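# Grip the pan and hold it raised off the hot plate

## Task

Grasp the pan and raise the whole pan so it is at least three fingers' width above where it rested on the hot plate, then keep it motionless in the air, still gripped.

## Robot and tools

Robot: one six-joint arm with a two-finger parallel gripper. The fingers point along the gripper's +z axis and close along its x axis. A flat block about 9 cm long sticks out from the last joint's axis toward the gripper's -y side and turns with it, so watch it for collisions. Something may occasionally pull on the held pan or shove a loose object.

Frame: the scene frame has its origin on the table top directly under the arm base, +z up, +y to the left when facing along +x. The base may sit slightly tilted. The state line reports end_effector_position (metres) and end_effector_quat_wxyz in this frame. That position is the point midway between the finger pads; fingertips extend 17.5 mm past it. The reported hand position can be off, more so at long reach.

Tool execute_actions. Argument actions is a list holding zero or one item. An empty list only returns the current state. An action item has rows (1 to 15 rows) and optional steps (1 to 15, default 15); each step is 1/30 s, each row is used for one step, and the final row repeats to fill the remaining steps. A wait item has only steps (up to 300) and sends nothing new; it returns once that many steps have elapsed since the previous result, with reply time counted in. Optional pictures (boolean) turns camera images on or off; by default images from cam_high and cam_wrist (504x504 each) are included. A refused call sends nothing.

Each row is one flat list of 9 numbers for the single arm, in this order: J1 waist, J2 shoulder, J3 elbow, J4 forearm roll, J5 wrist pitch, J6 wrist roll, then gripper position, gripper force_limit, gripper speed. The six joint values are absolute target angles in radians (the same numbers Joint positions shows), not offsets. Stated ranges: waist -3.491 to 3.491, shoulder -3.140 to 3.140, elbow -1.187 to 4.328, forearm roll -3.316 to 3.316, wrist pitch -3.140 to 3.140, wrist roll -3.927 to 3.927. A target more than 0.010 past a range end, and farther out than the joint currently is, gets the call refused. True ends may differ by up to 0.010; a target beyond the true end is clipped there and the result may say "joint sent to its limit" (possibly about an earlier, still-running action). Absence of that line does not prove more room exists.

The last three numbers are each scaled in [-1, 1]. position: +1 fully open (50 mm gap), about -0.65 pads meet; send -1 to grip, so the fingers close until the object blocks them. force_limit: per-pad force, about 20 N at -1, 102 N at 0, 185 N at +1 (actual may exceed by about 17 %). speed: gap change rate, 20 mm/s at -1, 85 at 0, 150 at +1. Once stopped, fingers stay put until the position number changes by 0.01 or more; only then do new force or speed values apply. To loosen a grip, open first.

Motion limits: target speeds are capped (2.62 rad/s waist and shoulder, 3.14 elbow, 3.93 the three wrist joints) with 0.5 s to accelerate, and joints are synchronised to arrive together. Each step the target is held within a lead of the measured angle (0.805 waist/shoulder, 0.966 elbow, 1.21 wrist joints), and if targets would move the gripper over 70 mm from where it is, all are pulled back. So large moves take several calls. Between calls the arm keeps heading to the last row sent until it barely moves or a step is HELD. Turning only J6 swings the pad midpoint on a 25 mm circle.

Result lines: Joint positions and Joint velocities in column order (rad, rad/s). HELD marks steps where your row was not fully sent. "joint command not followed" means the clearance check altered or blocked targets (mounting blocks and posts count as arm). object_status: 0 fingers moving, 1 blocked while opening, 2 blocked while closing (a real grip), 3 at the requested position or pads met (usually nothing held). Any new position number resets it to 0 briefly. After a grip at force_limit -1 it stays 2 even if the pan slips out, and such a weak grip on an immovable off-centre object can fade within a minute; otherwise the fingers re-close on their own if the grip is lost. position_measured in counts gives opening ≈ (250 - position_measured) x 0.202 mm. Flange force is the controller's estimate of external force on the gripper, including held weight; it is noisy, worst during acceleration or after sudden stops, and may read "no reading". MOTOR HOT warns of heating while holding loads; an OVER-TEMPERATURE FAULT brakes the arm until it cools.

Faults: reaching a joint's load limit (142 N m for waist, shoulder, elbow; 35.6 N m for each wrist joint, held weight included) or 150 N external force anywhere stops the arm for 10 s, skips the rest of the call, and lets the arm yield. Any stop is costly.

Tool zoom_image: camera (cam_high or cam_wrist) and region [x0, y0, x1, y1] in pixels of that camera's latest image, top-left origin, at most 504 by 504; returns an enlarged view. Calibration lines give K, distortion D and T_world_to_cam (scene frame to camera, metres); the wrist camera pose follows reported joints, and small calibration errors are possible.

Tool finished_scene: scene is the current scene's number. It ends the scene irreversibly and reports success; the pan must still be lifted and held at that moment. Replying without any tool call ends everything.

Good practice: approach the pan handle with fingers open, close with position -1 at a moderate force_limit, confirm object_status 2, lift smoothly well clear of the plate, then stop and let it settle. Avoid dropping the pan, slamming or pressing hard, and never push anything off the table.

Each tool is called after "Request:" in YAML: its name, and indented under it one key for each argument.

## Session

Request:
execute_actions:
  actions: []

Scene clock: 0.00 s of 4600.00 s.
end_effector_position=(+0.3188, -0.2871, +0.3287) position_measured=3 object_status=3 end_effector_quat_wxyz=(-0.008, +0.722, +0.659, +0.213)
Joint positions: [-0.789  0.028  0.19  -0.437 -1.702  0.594]
Joint velocities: [-0.    -0.001 -0.002  0.     0.    -0.   ]
Flange force (N, the push that the arm receives, along the gripper's own x y z axes): no reading

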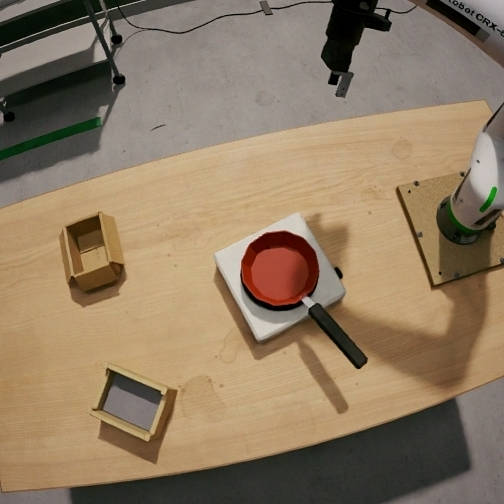

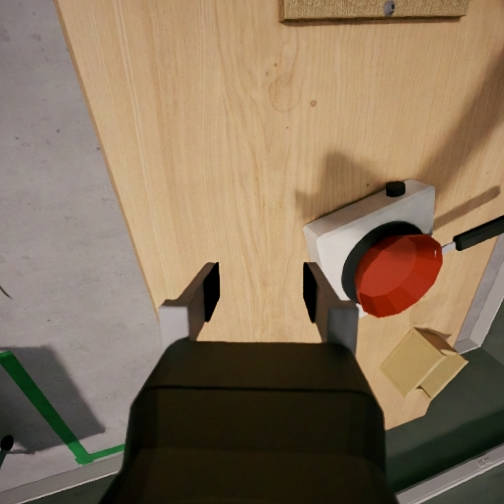

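Request:
execute_actions:
  actions:
    - {"rows":[[-0.589,0.028,0.19,-0.437,-1.702,0.594,1,0,0]],"steps":15}
  pictures: false

Request:
execute_actions:
  actions:
    - {"rows":[[-0.589,0.228,0.19,-0.437,-1.702,0.594,1,0,0]],"steps":15}
  pictures: false

Request:
execute_actions:
  actions:
    - {"rows":[[-0.589,0.228,0.39,-0.437,-1.702,0.594,1,0,0]],"steps":15}
  pictures: false

Request:
execute_actions:
  actions: []
  pictures: false

Scene clock: 15.70 s of 4600.00 s.
end_effector_position=(+0.3697, -0.2186, +0.3284) position_measured=3 object_status=3 end_effector_quat_wxyz=(-0.029, +0.653, +0.727, +0.210)
Joint positions: [-0.589  0.028  0.19  -0.437 -1.702  0.594]
Joint velocities: [ 0.002  0.001 -0.     0.001  0.    -0.   ]
Flange force (N, the push that the arm receives, along the gripper's own x y z axes): [2.7 -1.5 5.0]
Steps of this call (steps 1 to 90: nothing new was sent; then 12.20 s passed at rest; steps 91 to 105: all 15 steps of this action). Readings (joint positions | what the end effector reports):
91: [-0.788 0.028 0.190 -0.437 -1.702 0.594] | position_measured=3 object_status=3
92: [-0.784 0.028 0.190 -0.437 -1.702 0.594] | position_measured=3 object_status=3
94: [-0.759 0.028 0.190 -0.437 -1.702 0.594] | position_measured=3 object_status=3
98: [-0.653 0.028 0.190 -0.437 -1.702 0.594] | position_measured=3 object_status=3
105: the state above

Scene clock: 16.20 s of 4600.00 s.
end_effector_position=(+0.3829, -0.2270, +0.2408) position_measured=3 object_status=3 end_effector_quat_wxyz=(-0.124, +0.666, +0.710, +0.192)
Joint positions: [-0.589  0.227  0.19  -0.437 -1.702  0.594]
Joint velocities: [-0.     0.004 -0.002 -0.     0.001  0.   ]
Flange force (N, the push that the arm receives, along the gripper's own x y z axes): [1.9 -2.5 4.6]
Steps of this call (steps 1 to 15: all 15 steps of this action). Readings (joint positions | what the end effector reports):
1: [-0.589 0.028 0.190 -0.437 -1.702 0.594] | position_measured=3 object_status=3
2: [-0.589 0.032 0.190 -0.437 -1.702 0.594] | position_measured=3 object_status=3
4: [-0.589 0.057 0.190 -0.437 -1.702 0.594] | position_measured=3 object_status=3
8: [-0.589 0.163 0.190 -0.437 -1.702 0.594] | position_measured=3 object_status=3
15: the state above

Scene clock: 16.70 s of 4600.00 s.
end_effector_position=(+0.4389, -0.2609, +0.3179) position_measured=3 object_status=3 end_effector_quat_wxyz=(-0.029, +0.653, +0.727, +0.210)
Joint positions: [-0.589  0.228  0.389 -0.437 -1.702  0.594]
Joint velocities: [ 0.     0.001  0.007 -0.    -0.001 -0.   ]
Flange force (N, the push that the arm receives, along the gripper's own x y z axes): [0.3 0.9 2.6]
Steps of this call (steps 1 to 15: all 15 steps of this action). Readings (joint positions | what the end effector reports):
1: [-0.589 0.228 0.190 -0.437 -1.702 0.594] | position_measured=3 object_status=3
2: [-0.589 0.228 0.195 -0.437 -1.702 0.594] | position_measured=3 object_status=3
4: [-0.589 0.228 0.225 -0.437 -1.702 0.594] | position_measured=3 object_status=3
8: [-0.589 0.228 0.334 -0.437 -1.702 0.594] | position_measured=3 object_status=3
15: the state above

Scene clock: 16.70 s of 4600.00 s.
end_effector_position=(+0.4389, -0.2609, +0.3179) position_measured=3 object_status=3 end_effector_quat_wxyz=(-0.029, +0.653, +0.727, +0.210)
Joint positions: [-0.589  0.228  0.389 -0.437 -1.702  0.594]
Joint velocities: [ 0.     0.001  0.007 -0.    -0.001 -0.   ]
Flange force (N, the push that the arm receives, along the gripper's own x y z axes): [0.3 0.9 2.6]

Request:
execute_actions:
  actions:
    - {"rows":[[0.715,0.036,-0.157,0,-1.377,1.324,1,0,0]],"steps":15}
  pictures: false

Request:
execute_actions:
  actions:
    - {"steps":30}

Scene clock: 65.17 s of 4600.00 s.
end_effector_position=(+0.4652, -0.1408, +0.2656) position_measured=3 object_status=3 end_effector_quat_wxyz=(-0.023, +0.412, +0.902, +0.126)
Joint positions: [-0.212  0.151  0.172 -0.262 -1.572  0.886]
Joint velocities: [ 0.957 -0.151 -0.429  0.342  0.257  0.568]
Flange force (N, the push that the arm receives, along the gripper's own x y z axes): [1.7 1.5 5.3]
Steps of this call (steps 1 to 15: the robot went on to your last target; steps 16 to 90: nothing new was sent; then 44.97 s passed at rest; steps 91 to 105: all 15 steps of this action). Readings (joint positions | what the end effector reports):
91: [-0.589 0.228 0.390 -0.437 -1.702 0.594] | position_measured=3 object_status=3
92: [-0.585 0.227 0.388 -0.434 -1.701 0.598] | position_measured=3 object_status=3
94: [-0.560 0.221 0.370 -0.421 -1.690 0.621] | position_measured=3 object_status=3
98: [-0.444 0.194 0.294 -0.360 -1.645 0.723] | position_measured=3 object_status=3
105: the state above

Scene clock: 66.17 s of 4600.00 s.
end_effector_position=(+0.4223, +0.1786, +0.2056) position_measured=3 object_status=3 end_effector_quat_wxyz=(-0.002, -0.240, +0.971, -0.001)
Joint positions: [ 0.701  0.038 -0.152 -0.004 -1.38   1.318]
Joint velocities: [ 0.339 -0.041 -0.116  0.093  0.069  0.154]
Flange force (N, the push that the arm receives, along the gripper's own x y z axes): [5.4 12.3 5.3]
Steps of this call (steps 1 to 30: the robot went on to your last target). Readings (joint positions | what the end effector reports):
1: [-0.180 0.146 0.157 -0.251 -1.564 0.904] | position_measured=3 object_status=3
2: [-0.148 0.142 0.144 -0.240 -1.556 0.922] | position_measured=3 object_status=3
4: [-0.084 0.133 0.119 -0.220 -1.541 0.956] | position_measured=3 object_status=3
8: [0.042 0.117 0.074 -0.185 -1.514 1.015] | position_measured=3 object_status=3
30: the state above
camera_calibration (this result's frames):
cam_wrist: T_world_to_cam=[[-0.908319, -0.415132, -0.0512069, 0.480092], [-0.416893, 0.888543, 0.191552, 0.000315747], [-0.0340198, 0.195338, -0.980146, 0.328474], [0, 0, 0, 1]] pos_world=[0.447382, 0.134858, 0.346476]

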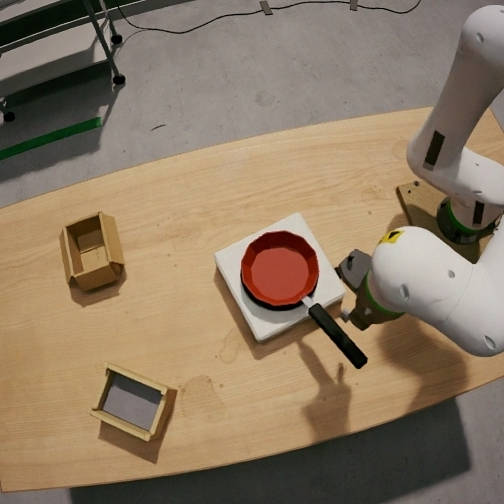

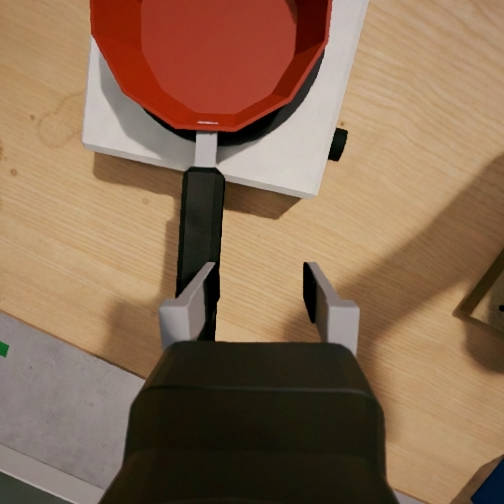

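Request:
execute_actions:
  actions:
    - {"rows":[[0.689,0.165,-0.088,0,-1.318,1.35,1,0,0]],"steps":15}
  pictures: false

Request:
execute_actions:
  actions:
    - {"steps":10}

Scene clock: 90.93 s of 4600.00 s.
end_effector_position=(+0.4600, +0.2031, +0.1743) position_measured=3 object_status=3 end_effector_quat_wxyz=(-0.001, -0.250, +0.968, -0.003)
Joint positions: [ 0.689  0.165 -0.088 -0.    -1.318  1.35 ]
Joint velocities: [-0.001  0.002  0.001 -0.     0.002  0.   ]
Flange force (N, the push that the arm receives, along the gripper's own x y z axes): [-0.5 1.1 2.8]
Steps of this call (steps 1 to 30: the robot went on to your last target; steps 31 to 100: nothing new was sent; then 20.93 s passed at rest; steps 101 to 115: all 15 steps of this action). Readings (joint positions | what the end effector reports):
101: [0.715 0.036 -0.157 -0.000 -1.377 1.324] | position_measured=3 object_status=3
102: [0.714 0.040 -0.155 0.000 -1.375 1.325] | position_measured=3 object_status=3
104: [0.709 0.065 -0.142 -0.000 -1.363 1.330] | position_measured=3 object_status=3
108: [0.693 0.148 -0.098 -0.000 -1.326 1.346] | position_measured=3 object_status=3
115: the state above

Scene clock: 91.27 s of 4600.00 s.
end_effector_position=(+0.4600, +0.2031, +0.1742) position_measured=3 object_status=3 end_effector_quat_wxyz=(-0.001, -0.250, +0.968, -0.003)
Joint positions: [ 0.689  0.165 -0.088 -0.    -1.318  1.35 ]
Joint velocities: [ 0.     0.     0.001 -0.     0.002 -0.   ]
Flange force (N, the push that the arm receives, along the gripper's own x y z axes): [2.7 1.0 3.3]
Steps of this call (steps 1 to 10: the robot went on to your last target). Readings (joint positions | what the end effector reports):
1: [0.689 0.165 -0.088 -0.000 -1.318 1.350] | position_measured=3 object_status=3
2: [0.689 0.165 -0.088 -0.000 -1.318 1.350] | position_measured=3 object_status=3
4: [0.689 0.165 -0.088 -0.000 -1.318 1.350] | position_measured=3 object_status=3
8: [0.689 0.165 -0.088 -0.000 -1.318 1.350] | position_measured=3 object_status=3
10: the state above
camera_calibration (this result's frames):
cam_wrist: T_world_to_cam=[[-0.899235, -0.43447, -0.0511032, 0.522661], [-0.435934, 0.880185, 0.187715, 0.0114045], [-0.0365761, 0.191077, -0.980893, 0.296428], [0, 0, 0, 1]] pos_world=[0.485809, 0.160402, 0.315333]

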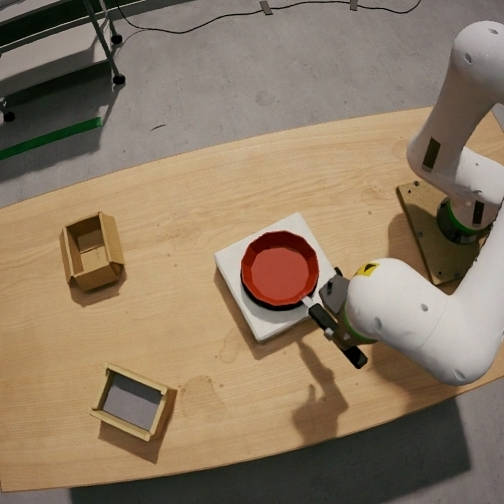

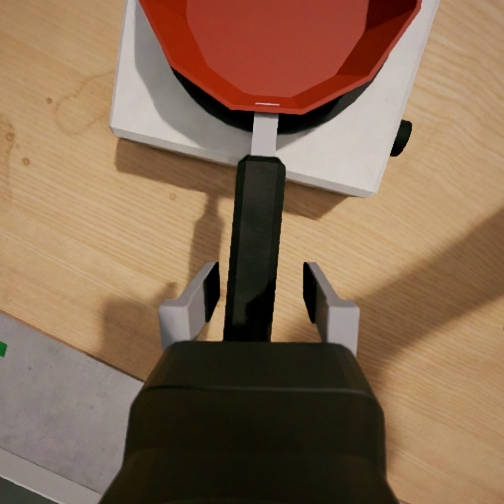

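Request:
execute_actions:
  actions:
    - {"rows":[[0.609,0.189,-0.107,0,-1.274,1.36,1,0,0]],"steps":15}

Scene clock: 108.33 s of 4600.00 s.
end_effector_position=(+0.4789, +0.1688, +0.1549) position_measured=3 object_status=3 end_effector_quat_wxyz=(-0.001, -0.216, +0.976, -0.003)
Joint positions: [ 0.609  0.189 -0.107  0.    -1.274  1.36 ]
Joint velocities: [-0.    -0.    -0.001 -0.002 -0.001  0.   ]
Flange force (N, the push that the arm receives, along the gripper's own x y z axes): [1.2 1.3 3.3]
Steps of this call (steps 1 to 15: the robot went on to your last target; steps 16 to 90: nothing new was sent; then 13.57 s passed at rest; steps 91 to 105: all 15 steps of this action). Readings (joint positions | what the end effector reports):
91: [0.689 0.165 -0.088 0.000 -1.318 1.350] | position_measured=3 object_status=3
92: [0.685 0.166 -0.088 0.000 -1.315 1.351] | position_measured=3 object_status=3
94: [0.660 0.174 -0.094 0.000 -1.302 1.354] | position_measured=3 object_status=3
98: [0.612 0.188 -0.106 0.000 -1.276 1.360] | position_measured=3 object_status=3
105: the state above
camera_calibration (this result's frames):
cam_wrist: T_world_to_cam=[[-0.927314, -0.370585, -0.0524856, 0.526637], [-0.373643, 0.908385, 0.18769, 0.0189292], [-0.0218779, 0.193658, -0.980825, 0.277261], [0, 0, 0, 1]] pos_world=[0.501497, 0.124275, 0.296032]

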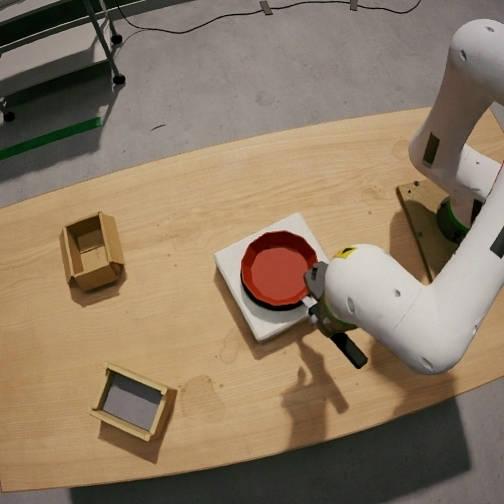

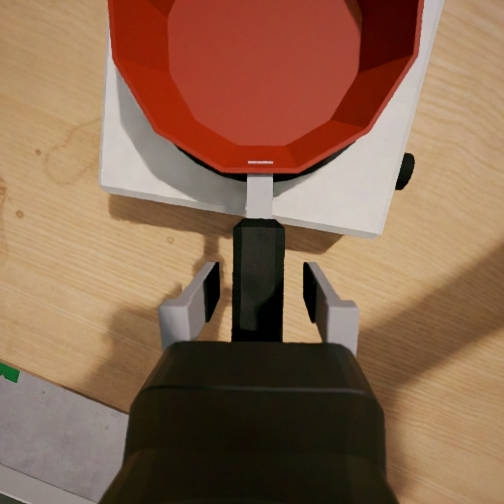

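Request:
execute_actions:
  actions:
    - {"rows":[[0.609,0.227,-0.173,0,-1.171,1.36,1,0,0]],"steps":15}

Scene clock: 114.23 s of 4600.00 s.
end_effector_position=(+0.4786, +0.1683, +0.1097) position_measured=3 object_status=3 end_effector_quat_wxyz=(-0.001, -0.216, +0.976, -0.003)
Joint positions: [ 0.609  0.227 -0.173 -0.    -1.171  1.36 ]
Joint velocities: [-0.001  0.001  0.001  0.     0.    -0.   ]
Flange force (N, the push that the arm receives, along the gripper's own x y z axes): [2.9 2.0 2.8]
Steps of this call (steps 1 to 15: the robot went on to your last target; steps 16 to 90: nothing new was sent; then 2.40 s passed at rest; steps 91 to 105: all 15 steps of this action). Readings (joint positions | what the end effector reports):
91: [0.609 0.189 -0.107 -0.000 -1.273 1.360] | position_measured=3 object_status=3
92: [0.609 0.191 -0.111 -0.000 -1.267 1.360] | position_measured=3 object_status=3
94: [0.609 0.205 -0.135 -0.000 -1.230 1.360] | position_measured=3 object_status=3
98: [0.609 0.226 -0.172 -0.000 -1.174 1.360] | position_measured=3 object_status=3
105: the state above
camera_calibration (this result's frames):
cam_wrist: T_world_to_cam=[[-0.927408, -0.370484, -0.0515282, 0.523735], [-0.373363, 0.908532, 0.187535, 0.027596], [-0.0226637, 0.19316, -0.980906, 0.233462], [0, 0, 0, 1]] pos_world=[0.501311, 0.123868, 0.250816]

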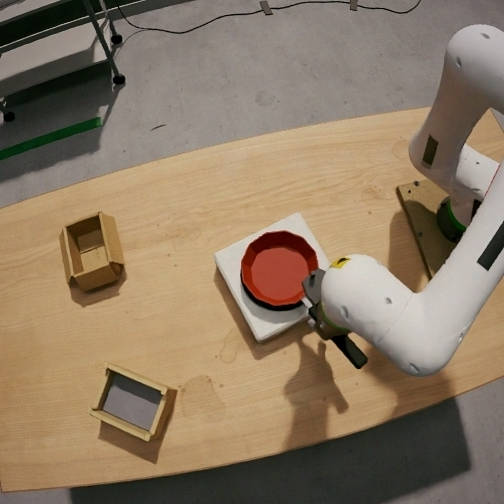

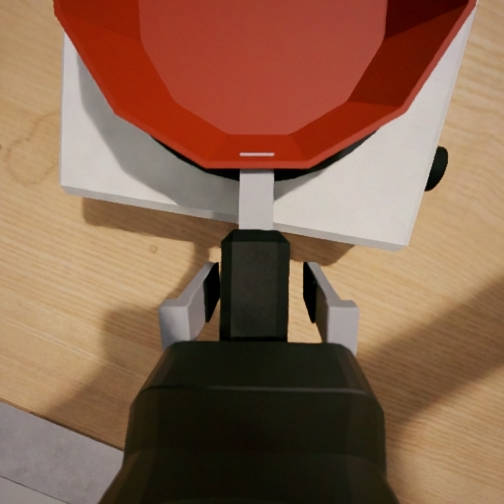

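Request:
execute_actions:
  actions:
    - {"rows":[[0.609,0.227,-0.173,0,-1.171,1.36,-1,1,0]],"steps":15}
  pictures: false

Request:
execute_actions:
  actions:
    - {"rows":[[0.609,0.165,-0.088,0,-1.318,1.36,-1,1,0]],"steps":15}

Scene clock: 119.07 s of 4600.00 s.
end_effector_position=(+0.4787, +0.1683, +0.1097) position_measured=100 object_status=2 end_effector_quat_wxyz=(-0.001, -0.216, +0.976, -0.003)
Joint positions: [ 0.609  0.227 -0.173  0.    -1.171  1.36 ]
Joint velocities: [-0.001 -0.     0.001 -0.002 -0.     0.   ]
Flange force (N, the push that the arm receives, along the gripper's own x y z axes): [4.2 1.4 2.0]
Steps of this call (steps 1 to 15: the robot went on to your last target; steps 16 to 90: nothing new was sent; then 1.33 s passed at rest; steps 91 to 105: all 15 steps of this action). Readings (joint positions | what the end effector reports):
91: [0.609 0.227 -0.173 0.000 -1.171 1.360] | position_measured=12 object_status=0
92: [0.609 0.227 -0.173 -0.000 -1.171 1.360] | position_measured=26 object_status=0
94: [0.609 0.227 -0.173 0.000 -1.171 1.360] | position_measured=54 object_status=0
98: [0.609 0.227 -0.173 0.000 -1.171 1.360] | position_measured=100 object_status=0
105: the state above

Scene clock: 119.57 s of 4600.00 s.
end_effector_position=(+0.4749, +0.1659, +0.1743) position_measured=100 object_status=2 end_effector_quat_wxyz=(-0.001, -0.216, +0.976, -0.003)
Joint positions: [ 0.609  0.165 -0.088 -0.    -1.318  1.36 ]
Joint velocities: [-0.     0.    -0.     0.001 -0.002 -0.   ]
Flange force (N, the push that the arm receives, along the gripper's own x y z axes): [4.6 2.4 11.7]
Steps of this call (steps 1 to 15: all 15 steps of this action). Readings (joint positions | what the end effector reports):
1: [0.609 0.227 -0.173 0.000 -1.171 1.360] | position_measured=100 object_status=2
2: [0.609 0.225 -0.170 0.000 -1.177 1.360] | position_measured=100 object_status=2
4: [0.609 0.209 -0.148 -0.000 -1.215 1.360] | position_measured=100 object_status=2
8: [0.609 0.169 -0.093 0.000 -1.308 1.360] | position_measured=100 object_status=2
15: the state above
camera_calibration (this result's frames):
cam_wrist: T_world_to_cam=[[-0.927388, -0.370583, -0.0511731, 0.52261], [-0.373392, 0.908517, 0.187552, 0.0162917], [-0.0230119, 0.193041, -0.980921, 0.297364], [0, 0, 0, 1]] pos_world=[0.497589, 0.121466, 0.315379]

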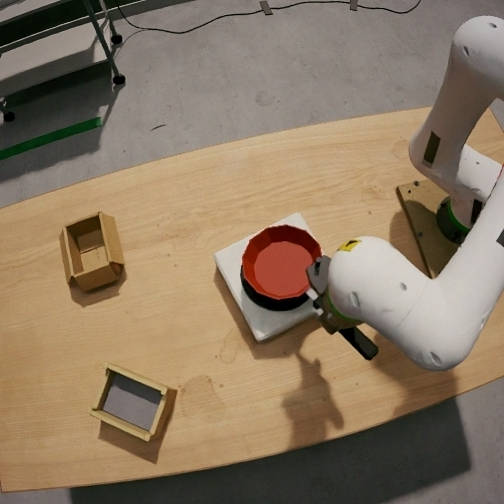

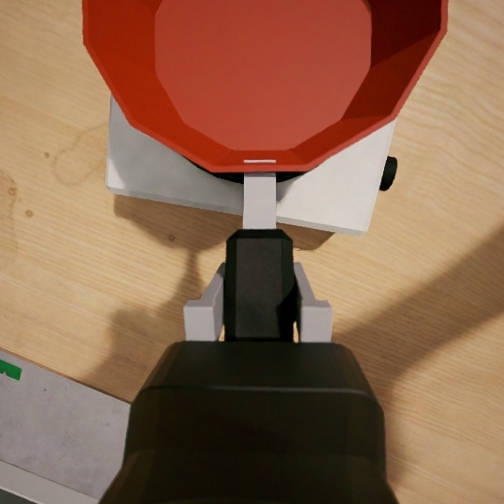

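Request:
execute_actions:
  actions:
    - {"rows":[[0.609,0.16,-0.022,0,-1.389,1.36,-1,1,0]],"steps":15}
  pictures: false

Request:
execute_actions:
  actions:
    - {"steps":30}

Scene clock: 124.83 s of 4600.00 s.
end_effector_position=(+0.4786, +0.1687, +0.2046) position_measured=100 object_status=2 end_effector_quat_wxyz=(-0.001, -0.216, +0.976, -0.003)
Joint positions: [ 0.609  0.16  -0.022  0.    -1.389  1.36 ]
Joint velocities: [ 0.     0.     0.003  0.    -0.001  0.   ]
Flange force (N, the push that the arm receives, along the gripper's own x y z axes): [3.2 1.9 10.8]
Steps of this call (steps 1 to 15: the robot went on to your last target; steps 16 to 90: nothing new was sent; then 1.77 s passed at rest; steps 91 to 105: all 15 steps of this action). Readings (joint positions | what the end effector reports):
91: [0.609 0.165 -0.088 0.000 -1.318 1.360] | position_measured=100 object_status=2
92: [0.609 0.165 -0.083 0.000 -1.324 1.360] | position_measured=100 object_status=2
94: [0.609 0.163 -0.055 0.000 -1.354 1.360] | position_measured=100 object_status=2
98: [0.609 0.160 -0.023 0.000 -1.387 1.360] | position_measured=100 object_status=2
105: the state above

Scene clock: 125.83 s of 4600.00 s.
end_effector_position=(+0.4786, +0.1688, +0.2046) position_measured=100 object_status=2 end_effector_quat_wxyz=(-0.001, -0.216, +0.976, -0.003)
Joint positions: [ 0.609  0.16  -0.022 -0.    -1.389  1.36 ]
Joint velocities: [-0.     0.001  0.001 -0.001 -0.     0.   ]
Flange force (N, the push that the arm receives, along the gripper's own x y z axes): [2.7 1.8 10.1]
Steps of this call (steps 1 to 15: the robot went on to your last target; steps 16 to 30: nothing new was sent). Readings (joint positions | what the end effector reports):
1: [0.609 0.160 -0.022 0.000 -1.389 1.360] | position_measured=100 object_status=2
2: [0.609 0.160 -0.022 0.000 -1.389 1.360] | position_measured=100 object_status=2
4: [0.609 0.160 -0.022 0.000 -1.389 1.360] | position_measured=100 object_status=2
8: [0.609 0.160 -0.022 0.000 -1.389 1.360] | position_measured=100 object_status=2
30: the state above
The arm was judged still, so your last target was given up. Only a new action makes it travel on or press farther. Fingers that are still opening or closing keep moving.
camera_calibration (this result's frames):
cam_wrist: T_world_to_cam=[[-0.927404, -0.370505, -0.0514504, 0.528756], [-0.37337, 0.908546, 0.187455, 0.0094166], [-0.0227079, 0.193057, -0.980925, 0.326456], [0, 0, 0, 1]] pos_world=[0.501299, 0.124327, 0.345669]

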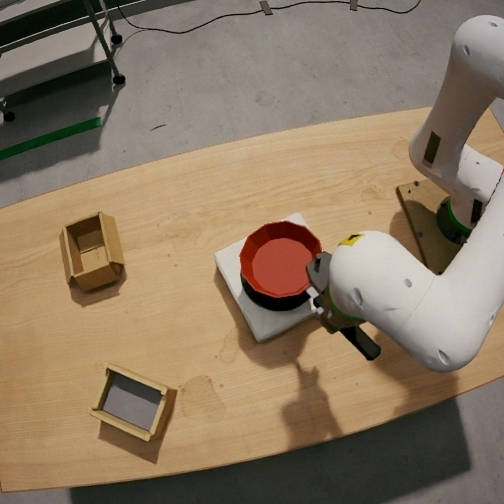

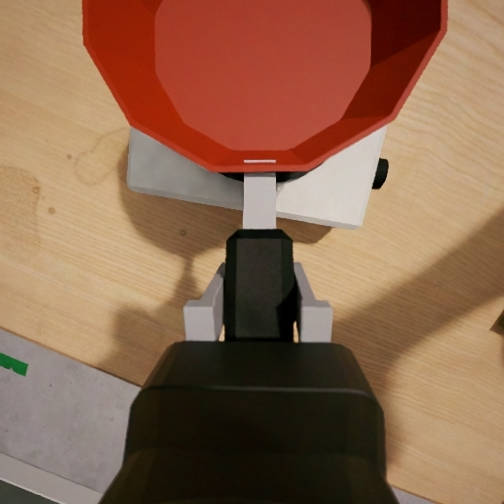

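Request:
finished_scene:
  scene: 1

The scene is finished: the task was done.


## Next scene

The same job, from a new start.

Request:
execute_actions:
  actions: []

Scene clock: 0.00 s of 4600.00 s.
end_effector_position=(+0.4107, +0.3615, +0.2235) position_measured=3 object_status=3 end_effector_quat_wxyz=(-0.520, +0.821, -0.059, -0.229)
Joint positions: [ 0.175  0.374  0.002 -1.192 -1.556 -1.663]
Joint velocities: [ 0.001 -0.    -0.001  0.001  0.    -0.   ]
Flange force (N, the push that the arm receives, along the gripper's own x y z axes): no reading
camera_calibration (this result's frames):
cam_wrist: T_world_to_cam=[[0.849524, 0.162977, -0.501744, -0.283875], [-0.307703, -0.61947, -0.722202, 0.534114], [-0.428518, 0.767916, -0.476107, 0.152286], [0, 0, 0, 1]] pos_world=[0.470765, 0.26019, 0.31581]

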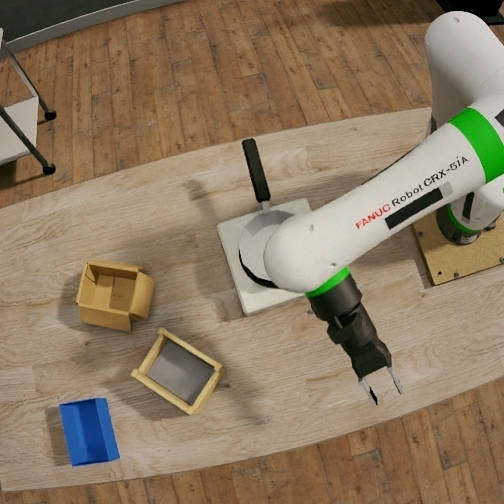

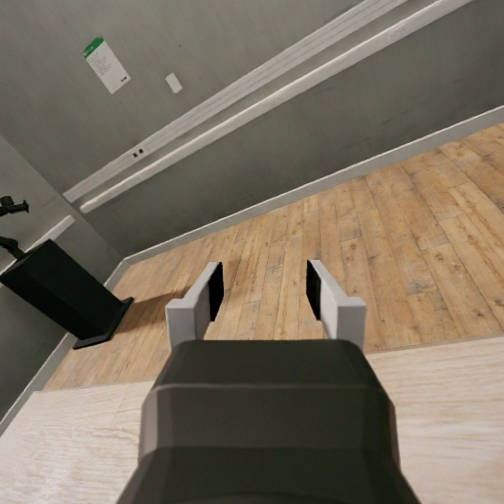

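Request:
execute_actions:
  actions:
    - {"rows":[[0.175,0.1,0.3,-0.9,-1.556,-1.6,1,0,0]],"steps":12}
  pictures: false

Request:
execute_actions:
  actions:
    - {"rows":[[-0.115,0.25,0.133,0,-1.454,-1.566,1,0,0]],"steps":15}
  pictures: false

Request:
execute_actions:
  actions:
    - {"steps":25}

Scene clock: 14.27 s of 4600.00 s.
end_effector_position=(+0.4592, +0.3241, +0.3459) position_measured=3 object_status=3 end_effector_quat_wxyz=(-0.473, +0.877, +0.070, -0.052)
Joint positions: [ 0.175  0.19   0.202 -0.996 -1.556 -1.621]
Joint velocities: [ 0.    -0.53   0.578  0.563  0.     0.121]
Flange force (N, the push that the arm receives, along the gripper's own x y z axes): [1.8 0.9 2.9]
Steps of this call (steps 1 to 90: nothing new was sent; then 10.87 s passed at rest; steps 91 to 102: all 12 steps of this action). Readings (joint positions | what the end effector reports):
91: [0.175 0.373 0.002 -1.191 -1.556 -1.663] | position_measured=3 object_status=3
92: [0.175 0.370 0.005 -1.188 -1.556 -1.662] | position_measured=3 object_status=3
94: [0.175 0.347 0.031 -1.163 -1.556 -1.656] | position_measured=3 object_status=3
98: [0.175 0.264 0.121 -1.075 -1.556 -1.638] | position_measured=3 object_status=3
102: the state above

Scene clock: 14.77 s of 4600.00 s.
end_effector_position=(+0.5168, +0.1537, +0.2882) position_measured=3 object_status=3 end_effector_quat_wxyz=(-0.293, +0.955, +0.033, +0.015)
Joint positions: [ 0.067  0.184  0.205 -0.597 -1.518 -1.596]
Joint velocities: [-0.247  0.089 -0.1    0.808  0.088  0.04 ]
Flange force (N, the push that the arm receives, along the gripper's own x y z axes): [-1.7 0.6 4.9]
Steps of this call (steps 1 to 15: all 15 steps of this action). Readings (joint positions | what the end effector reports):
1: [0.175 0.173 0.221 -0.977 -1.556 -1.617] | position_measured=3 object_status=3
2: [0.174 0.158 0.236 -0.954 -1.556 -1.613] | position_measured=3 object_status=3
4: [0.161 0.146 0.247 -0.897 -1.552 -1.611] | position_measured=3 object_status=3
8: [0.126 0.164 0.227 -0.788 -1.539 -1.605] | position_measured=3 object_status=3
15: the state above

Scene clock: 15.60 s of 4600.00 s.
end_effector_position=(+0.5188, -0.1440, +0.2264) position_measured=3 object_status=3 end_effector_quat_wxyz=(+0.003, +0.999, -0.036, -0.000)
Joint positions: [-0.115  0.25   0.133 -0.001 -1.454 -1.566]
Joint velocities: [-0.002  0.001 -0.001  0.011  0.002  0.001]
Flange force (N, the push that the arm receives, along the gripper's own x y z axes): [-2.7 -3.4 3.4]
Steps of this call (steps 1 to 25: the robot went on to your last target). Readings (joint positions | what the end effector reports):
1: [0.059 0.187 0.202 -0.569 -1.515 -1.594] | position_measured=3 object_status=3
2: [0.050 0.190 0.198 -0.542 -1.512 -1.593] | position_measured=3 object_status=3
4: [0.034 0.196 0.192 -0.486 -1.506 -1.590] | position_measured=3 object_status=3
8: [-0.001 0.209 0.178 -0.375 -1.494 -1.585] | position_measured=3 object_status=3
25: the state above
camera_calibration (this result's frames):
cam_wrist: T_world_to_cam=[[0.990242, -0.128162, -0.0547321, -0.508021], [-0.115095, -0.973554, 0.197346, -0.102785], [-0.0785769, -0.189121, -0.978805, 0.382696], [0, 0, 0, 1]] pos_world=[0.521304, -0.0927994, 0.367064]

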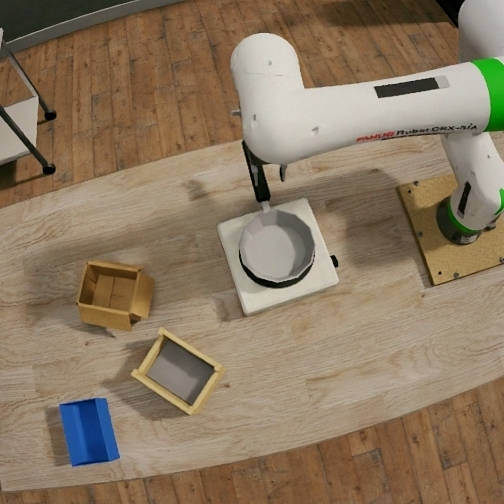

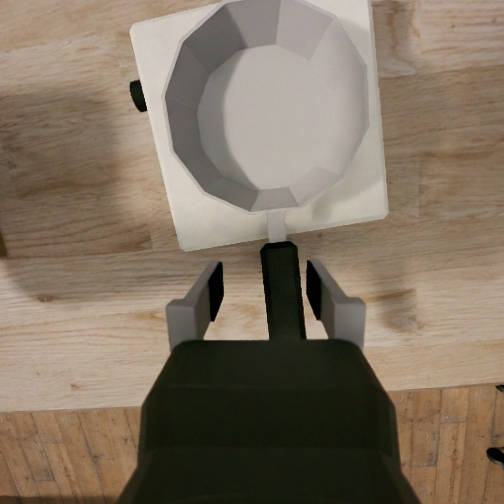

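Request:
execute_actions:
  actions:
    - {"rows":[[-0.187,0.366,0.117,0,-1.322,-1.414,1,0,0]],"steps":15}

Scene clock: 27.90 s of 4600.00 s.
end_effector_position=(+0.5377, -0.1866, +0.1566) position_measured=3 object_status=3 end_effector_quat_wxyz=(+0.003, +1.000, +0.004, -0.000)
Joint positions: [-0.187  0.366  0.117  0.    -1.322 -1.414]
Joint velocities: [-0.     0.002 -0.003 -0.001  0.     0.001]
Flange force (N, the push that the arm receives, along the gripper's own x y z axes): [-1.2 -1.4 4.2]
Steps of this call (steps 1 to 30: the robot went on to your last target; steps 31 to 100: nothing new was sent; then 8.47 s passed at rest; steps 101 to 115: all 15 steps of this action). Readings (joint positions | what the end effector reports):
101: [-0.115 0.250 0.133 -0.000 -1.454 -1.566] | position_measured=3 object_status=3
102: [-0.117 0.253 0.133 0.000 -1.450 -1.561] | position_measured=3 object_status=3
104: [-0.132 0.277 0.129 0.000 -1.423 -1.530] | position_measured=3 object_status=3
108: [-0.178 0.351 0.119 0.000 -1.339 -1.434] | position_measured=3 object_status=3
115: the state above
camera_calibration (this result's frames):
cam_wrist: T_world_to_cam=[[0.997289, -0.048742, -0.0551203, -0.524908], [-0.0369305, -0.97951, 0.197983, -0.171513], [-0.0636409, -0.19541, -0.978655, 0.298538], [0, 0, 0, 1]] pos_world=[0.53615, -0.135246, 0.297189]

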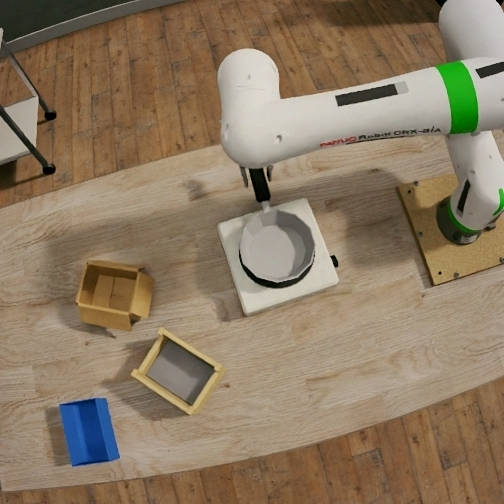

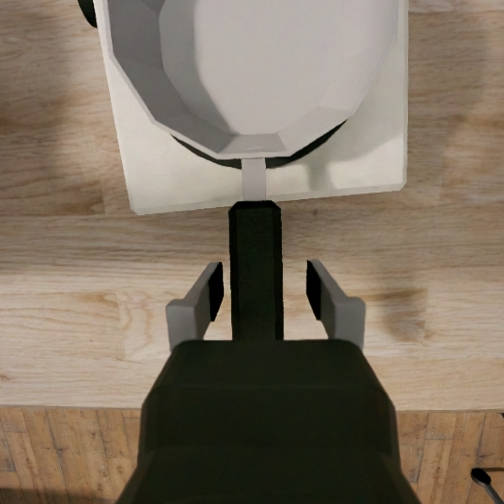

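Request:
execute_actions:
  actions:
    - {"rows":[[-0.187,0.3865,0.036,0,-1.22,-1.414,1,0,0]],"steps":15}

Scene clock: 34.20 s of 4600.00 s.
end_effector_position=(+0.5329, -0.1861, +0.1117) position_measured=3 object_status=3 end_effector_quat_wxyz=(+0.003, +1.000, +0.004, -0.000)
Joint positions: [-0.187  0.386  0.036 -0.    -1.22  -1.414]
Joint velocities: [-0.001 -0.    -0.002 -0.001  0.001  0.   ]
Flange force (N, the push that the arm receives, along the gripper's own x y z axes): [-2.5 -2.8 3.6]
Steps of this call (steps 1 to 15: the robot went on to your last target; steps 16 to 90: nothing new was sent; then 2.80 s passed at rest; steps 91 to 105: all 15 steps of this action). Readings (joint positions | what the end effector reports):
91: [-0.187 0.366 0.117 -0.000 -1.322 -1.414] | position_measured=3 object_status=3
92: [-0.187 0.367 0.113 -0.000 -1.316 -1.414] | position_measured=3 object_status=3
94: [-0.187 0.374 0.085 0.000 -1.281 -1.414] | position_measured=3 object_status=3
98: [-0.187 0.386 0.037 -0.000 -1.222 -1.414] | position_measured=3 object_status=3
105: the state above
camera_calibration (this result's frames):
cam_wrist: T_world_to_cam=[[0.99731, -0.048805, -0.0546939, -0.52258], [-0.0370795, -0.979515, 0.197929, -0.162286], [-0.0632334, -0.195369, -0.978689, 0.254201], [0, 0, 0, 1]] pos_world=[0.531231, -0.134803, 0.252323]

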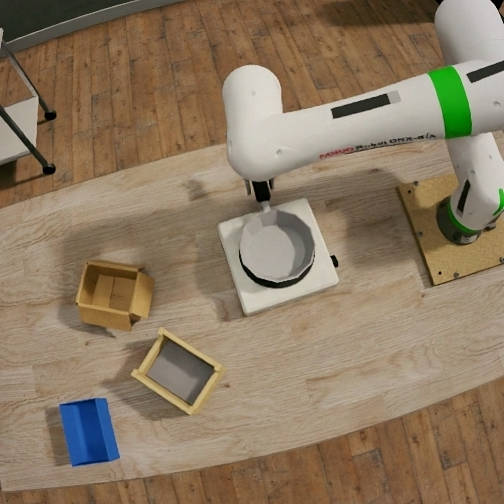

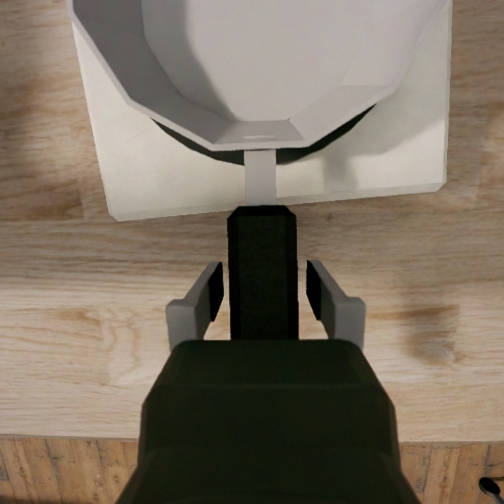

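Request:
execute_actions:
  actions:
    - {"rows":[[-0.187,0.3865,0.036,0,-1.22,-1.414,-1,1,0]],"steps":12}
  pictures: false

Request:
execute_actions:
  actions:
    - {"rows":[[-0.187,0.33,0.188,0,-1.429,-1.414,-1,1,0]],"steps":15}
  pictures: false

Request:
execute_actions:
  actions:
    - {"steps":40}

Scene clock: 38.57 s of 4600.00 s.
end_effector_position=(+0.5328, -0.1861, +0.1117) position_measured=85 object_status=0 end_effector_quat_wxyz=(+0.003, +1.000, +0.004, -0.000)
Joint positions: [-0.187  0.387  0.036  0.    -1.22  -1.414]
Joint velocities: [ 0.001  0.    -0.001  0.001  0.001 -0.   ]
Flange force (N, the push that the arm receives, along the gripper's own x y z axes): [-4.3 -2.1 3.4]
Steps of this call (steps 1 to 15: the robot went on to your last target; steps 16 to 90: nothing new was sent; then 0.97 s passed at rest; steps 91 to 102: all 12 steps of this action). Readings (joint positions | what the end effector reports):
91: [-0.187 0.387 0.036 0.000 -1.220 -1.414] | position_measured=11 object_status=0
92: [-0.187 0.387 0.036 0.000 -1.220 -1.414] | position_measured=25 object_status=0
94: [-0.187 0.387 0.036 0.000 -1.220 -1.414] | position_measured=53 object_status=0
98: [-0.187 0.387 0.036 0.000 -1.220 -1.414] | position_measured=85 object_status=0
102: the state above

Scene clock: 39.07 s of 4600.00 s.
end_effector_position=(+0.5328, -0.1855, +0.2063) position_measured=85 object_status=2 end_effector_quat_wxyz=(+0.003, +1.000, +0.004, -0.001)
Joint positions: [-0.187  0.33   0.188 -0.    -1.429 -1.414]
Joint velocities: [-0.     0.     0.002  0.001 -0.007  0.   ]
Flange force (N, the push that the arm receives, along the gripper's own x y z axes): [-2.7 -4.8 18.7]
Steps of this call (steps 1 to 15: all 15 steps of this action). Readings (joint positions | what the end effector reports):
1: [-0.187 0.386 0.036 0.000 -1.220 -1.414] | position_measured=85 object_status=2
2: [-0.187 0.386 0.039 -0.000 -1.225 -1.414] | position_measured=85 object_status=2
4: [-0.187 0.376 0.065 -0.000 -1.261 -1.414] | position_measured=85 object_status=2
8: [-0.187 0.342 0.155 0.000 -1.384 -1.414] | position_measured=85 object_status=2
15: the state above

Scene clock: 40.40 s of 4600.00 s.
end_effector_position=(+0.5329, -0.1856, +0.2066) position_measured=85 object_status=2 end_effector_quat_wxyz=(+0.003, +1.000, +0.004, -0.001)
Joint positions: [-0.187  0.33   0.188  0.    -1.429 -1.414]
Joint velocities: [-0.001  0.    -0.     0.002 -0.     0.   ]
Flange force (N, the push that the arm receives, along the gripper's own x y z axes): [-4.0 -3.1 19.2]
Steps of this call (steps 1 to 15: the robot went on to your last target; steps 16 to 40: nothing new was sent). Readings (joint positions | what the end effector reports):
1: [-0.187 0.330 0.188 -0.000 -1.429 -1.414] | position_measured=85 object_status=2
2: [-0.187 0.330 0.188 -0.000 -1.429 -1.414] | position_measured=85 object_status=2
4: [-0.187 0.330 0.188 -0.000 -1.429 -1.414] | position_measured=85 object_status=2
8: [-0.187 0.330 0.188 -0.000 -1.429 -1.414] | position_measured=85 object_status=2
40: the state above
The arm was judged still, so your last target was given up. Only a new action makes it travel on or press farther. Fingers that are still opening or closing keep moving.
camera_calibration (this result's frames):
cam_wrist: T_world_to_cam=[[0.997279, -0.0487857, -0.0552761, -0.517235], [-0.0369483, -0.979526, 0.1979, -0.1806], [-0.0637991, -0.195319, -0.978662, 0.34746], [0, 0, 0, 1]] pos_world=[0.531323, -0.13427, 0.347196]

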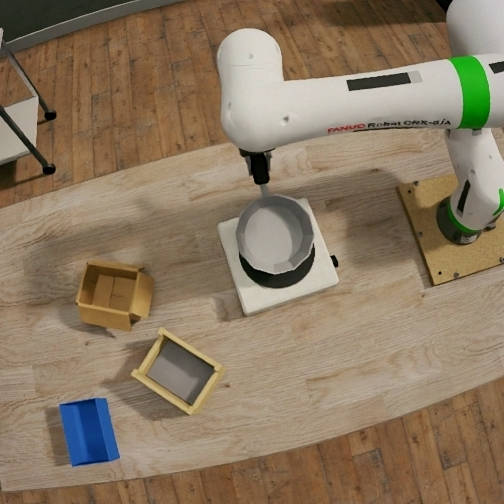

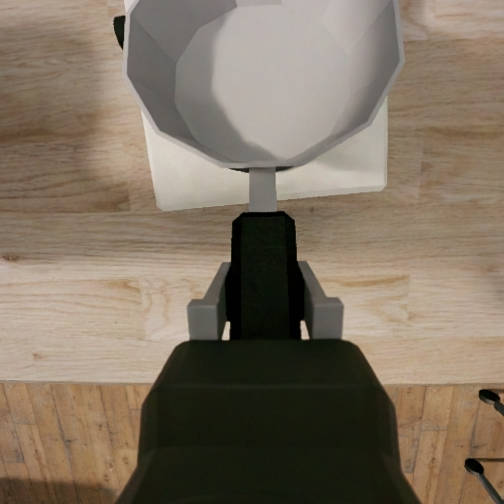

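Request:
execute_actions:
  actions:
    - {"rows":[[-0.187,0.322,0.247,0,-1.496,-1.414,-1,1,0]],"steps":15}
  pictures: false

Request:
execute_actions:
  actions:
    - {"steps":30}

Scene clock: 46.17 s of 4600.00 s.
end_effector_position=(+0.5329, -0.1854, +0.2363) position_measured=85 object_status=2 end_effector_quat_wxyz=(+0.003, +1.000, +0.004, -0.001)
Joint positions: [-0.187  0.322  0.247  0.    -1.496 -1.414]
Joint velocities: [-0.     0.     0.001 -0.     0.002 -0.   ]
Flange force (N, the push that the arm receives, along the gripper's own x y z axes): [-2.9 -3.0 18.7]
Steps of this call (steps 1 to 90: nothing new was sent; then 2.27 s passed at rest; steps 91 to 105: all 15 steps of this action). Readings (joint positions | what the end effector reports):
91: [-0.187 0.330 0.188 0.000 -1.429 -1.414] | position_measured=85 object_status=2
92: [-0.187 0.330 0.192 0.000 -1.434 -1.414] | position_measured=85 object_status=2
94: [-0.187 0.326 0.219 0.000 -1.464 -1.414] | position_measured=85 object_status=2
98: [-0.187 0.322 0.246 0.000 -1.495 -1.414] | position_measured=85 object_status=2
105: the state above

Scene clock: 47.17 s of 4600.00 s.
end_effector_position=(+0.5329, -0.1854, +0.2363) position_measured=85 object_status=2 end_effector_quat_wxyz=(+0.003, +1.000, +0.004, -0.001)
Joint positions: [-0.187  0.322  0.247 -0.    -1.496 -1.414]
Joint velocities: [ 0.    -0.    -0.001  0.001 -0.     0.   ]
Flange force (N, the push that the arm receives, along the gripper's own x y z axes): [-3.0 -3.1 18.8]
Steps of this call (steps 1 to 15: the robot went on to your last target; steps 16 to 30: nothing new was sent). Readings (joint positions | what the end effector reports):
1: [-0.187 0.322 0.247 0.000 -1.496 -1.414] | position_measured=85 object_status=2
2: [-0.187 0.322 0.247 0.000 -1.496 -1.414] | position_measured=85 object_status=2
4: [-0.187 0.322 0.247 0.000 -1.496 -1.414] | position_measured=85 object_status=2
8: [-0.187 0.322 0.247 0.000 -1.496 -1.414] | position_measured=85 object_status=2
30: the state above
The arm was judged still, so your last target was given up. Only a new action makes it travel on or press farther. Fingers that are still opening or closing keep moving.
camera_calibration (this result's frames):
cam_wrist: T_world_to_cam=[[0.997278, -0.0488005, -0.0552763, -0.515625], [-0.0369628, -0.979525, 0.1979, -0.186302], [-0.0638021, -0.195318, -0.978662, 0.376549], [0, 0, 0, 1]] pos_world=[0.53136, -0.134104, 0.376881]

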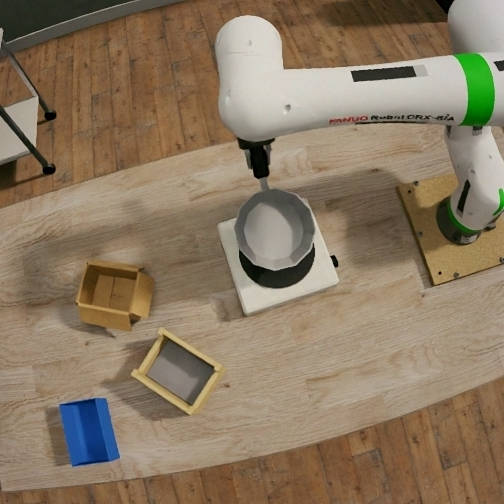

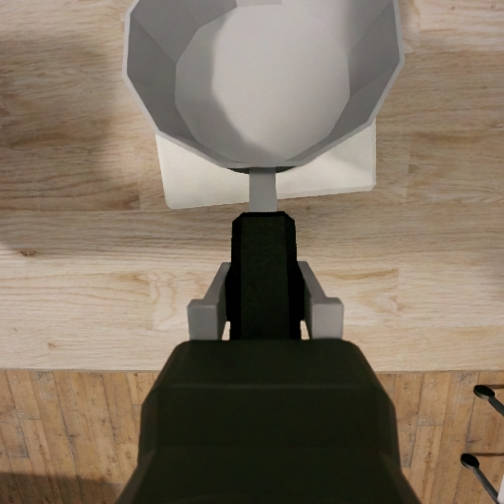

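Request:
finished_scene:
  scene: 2

The scene is finished: the task was done.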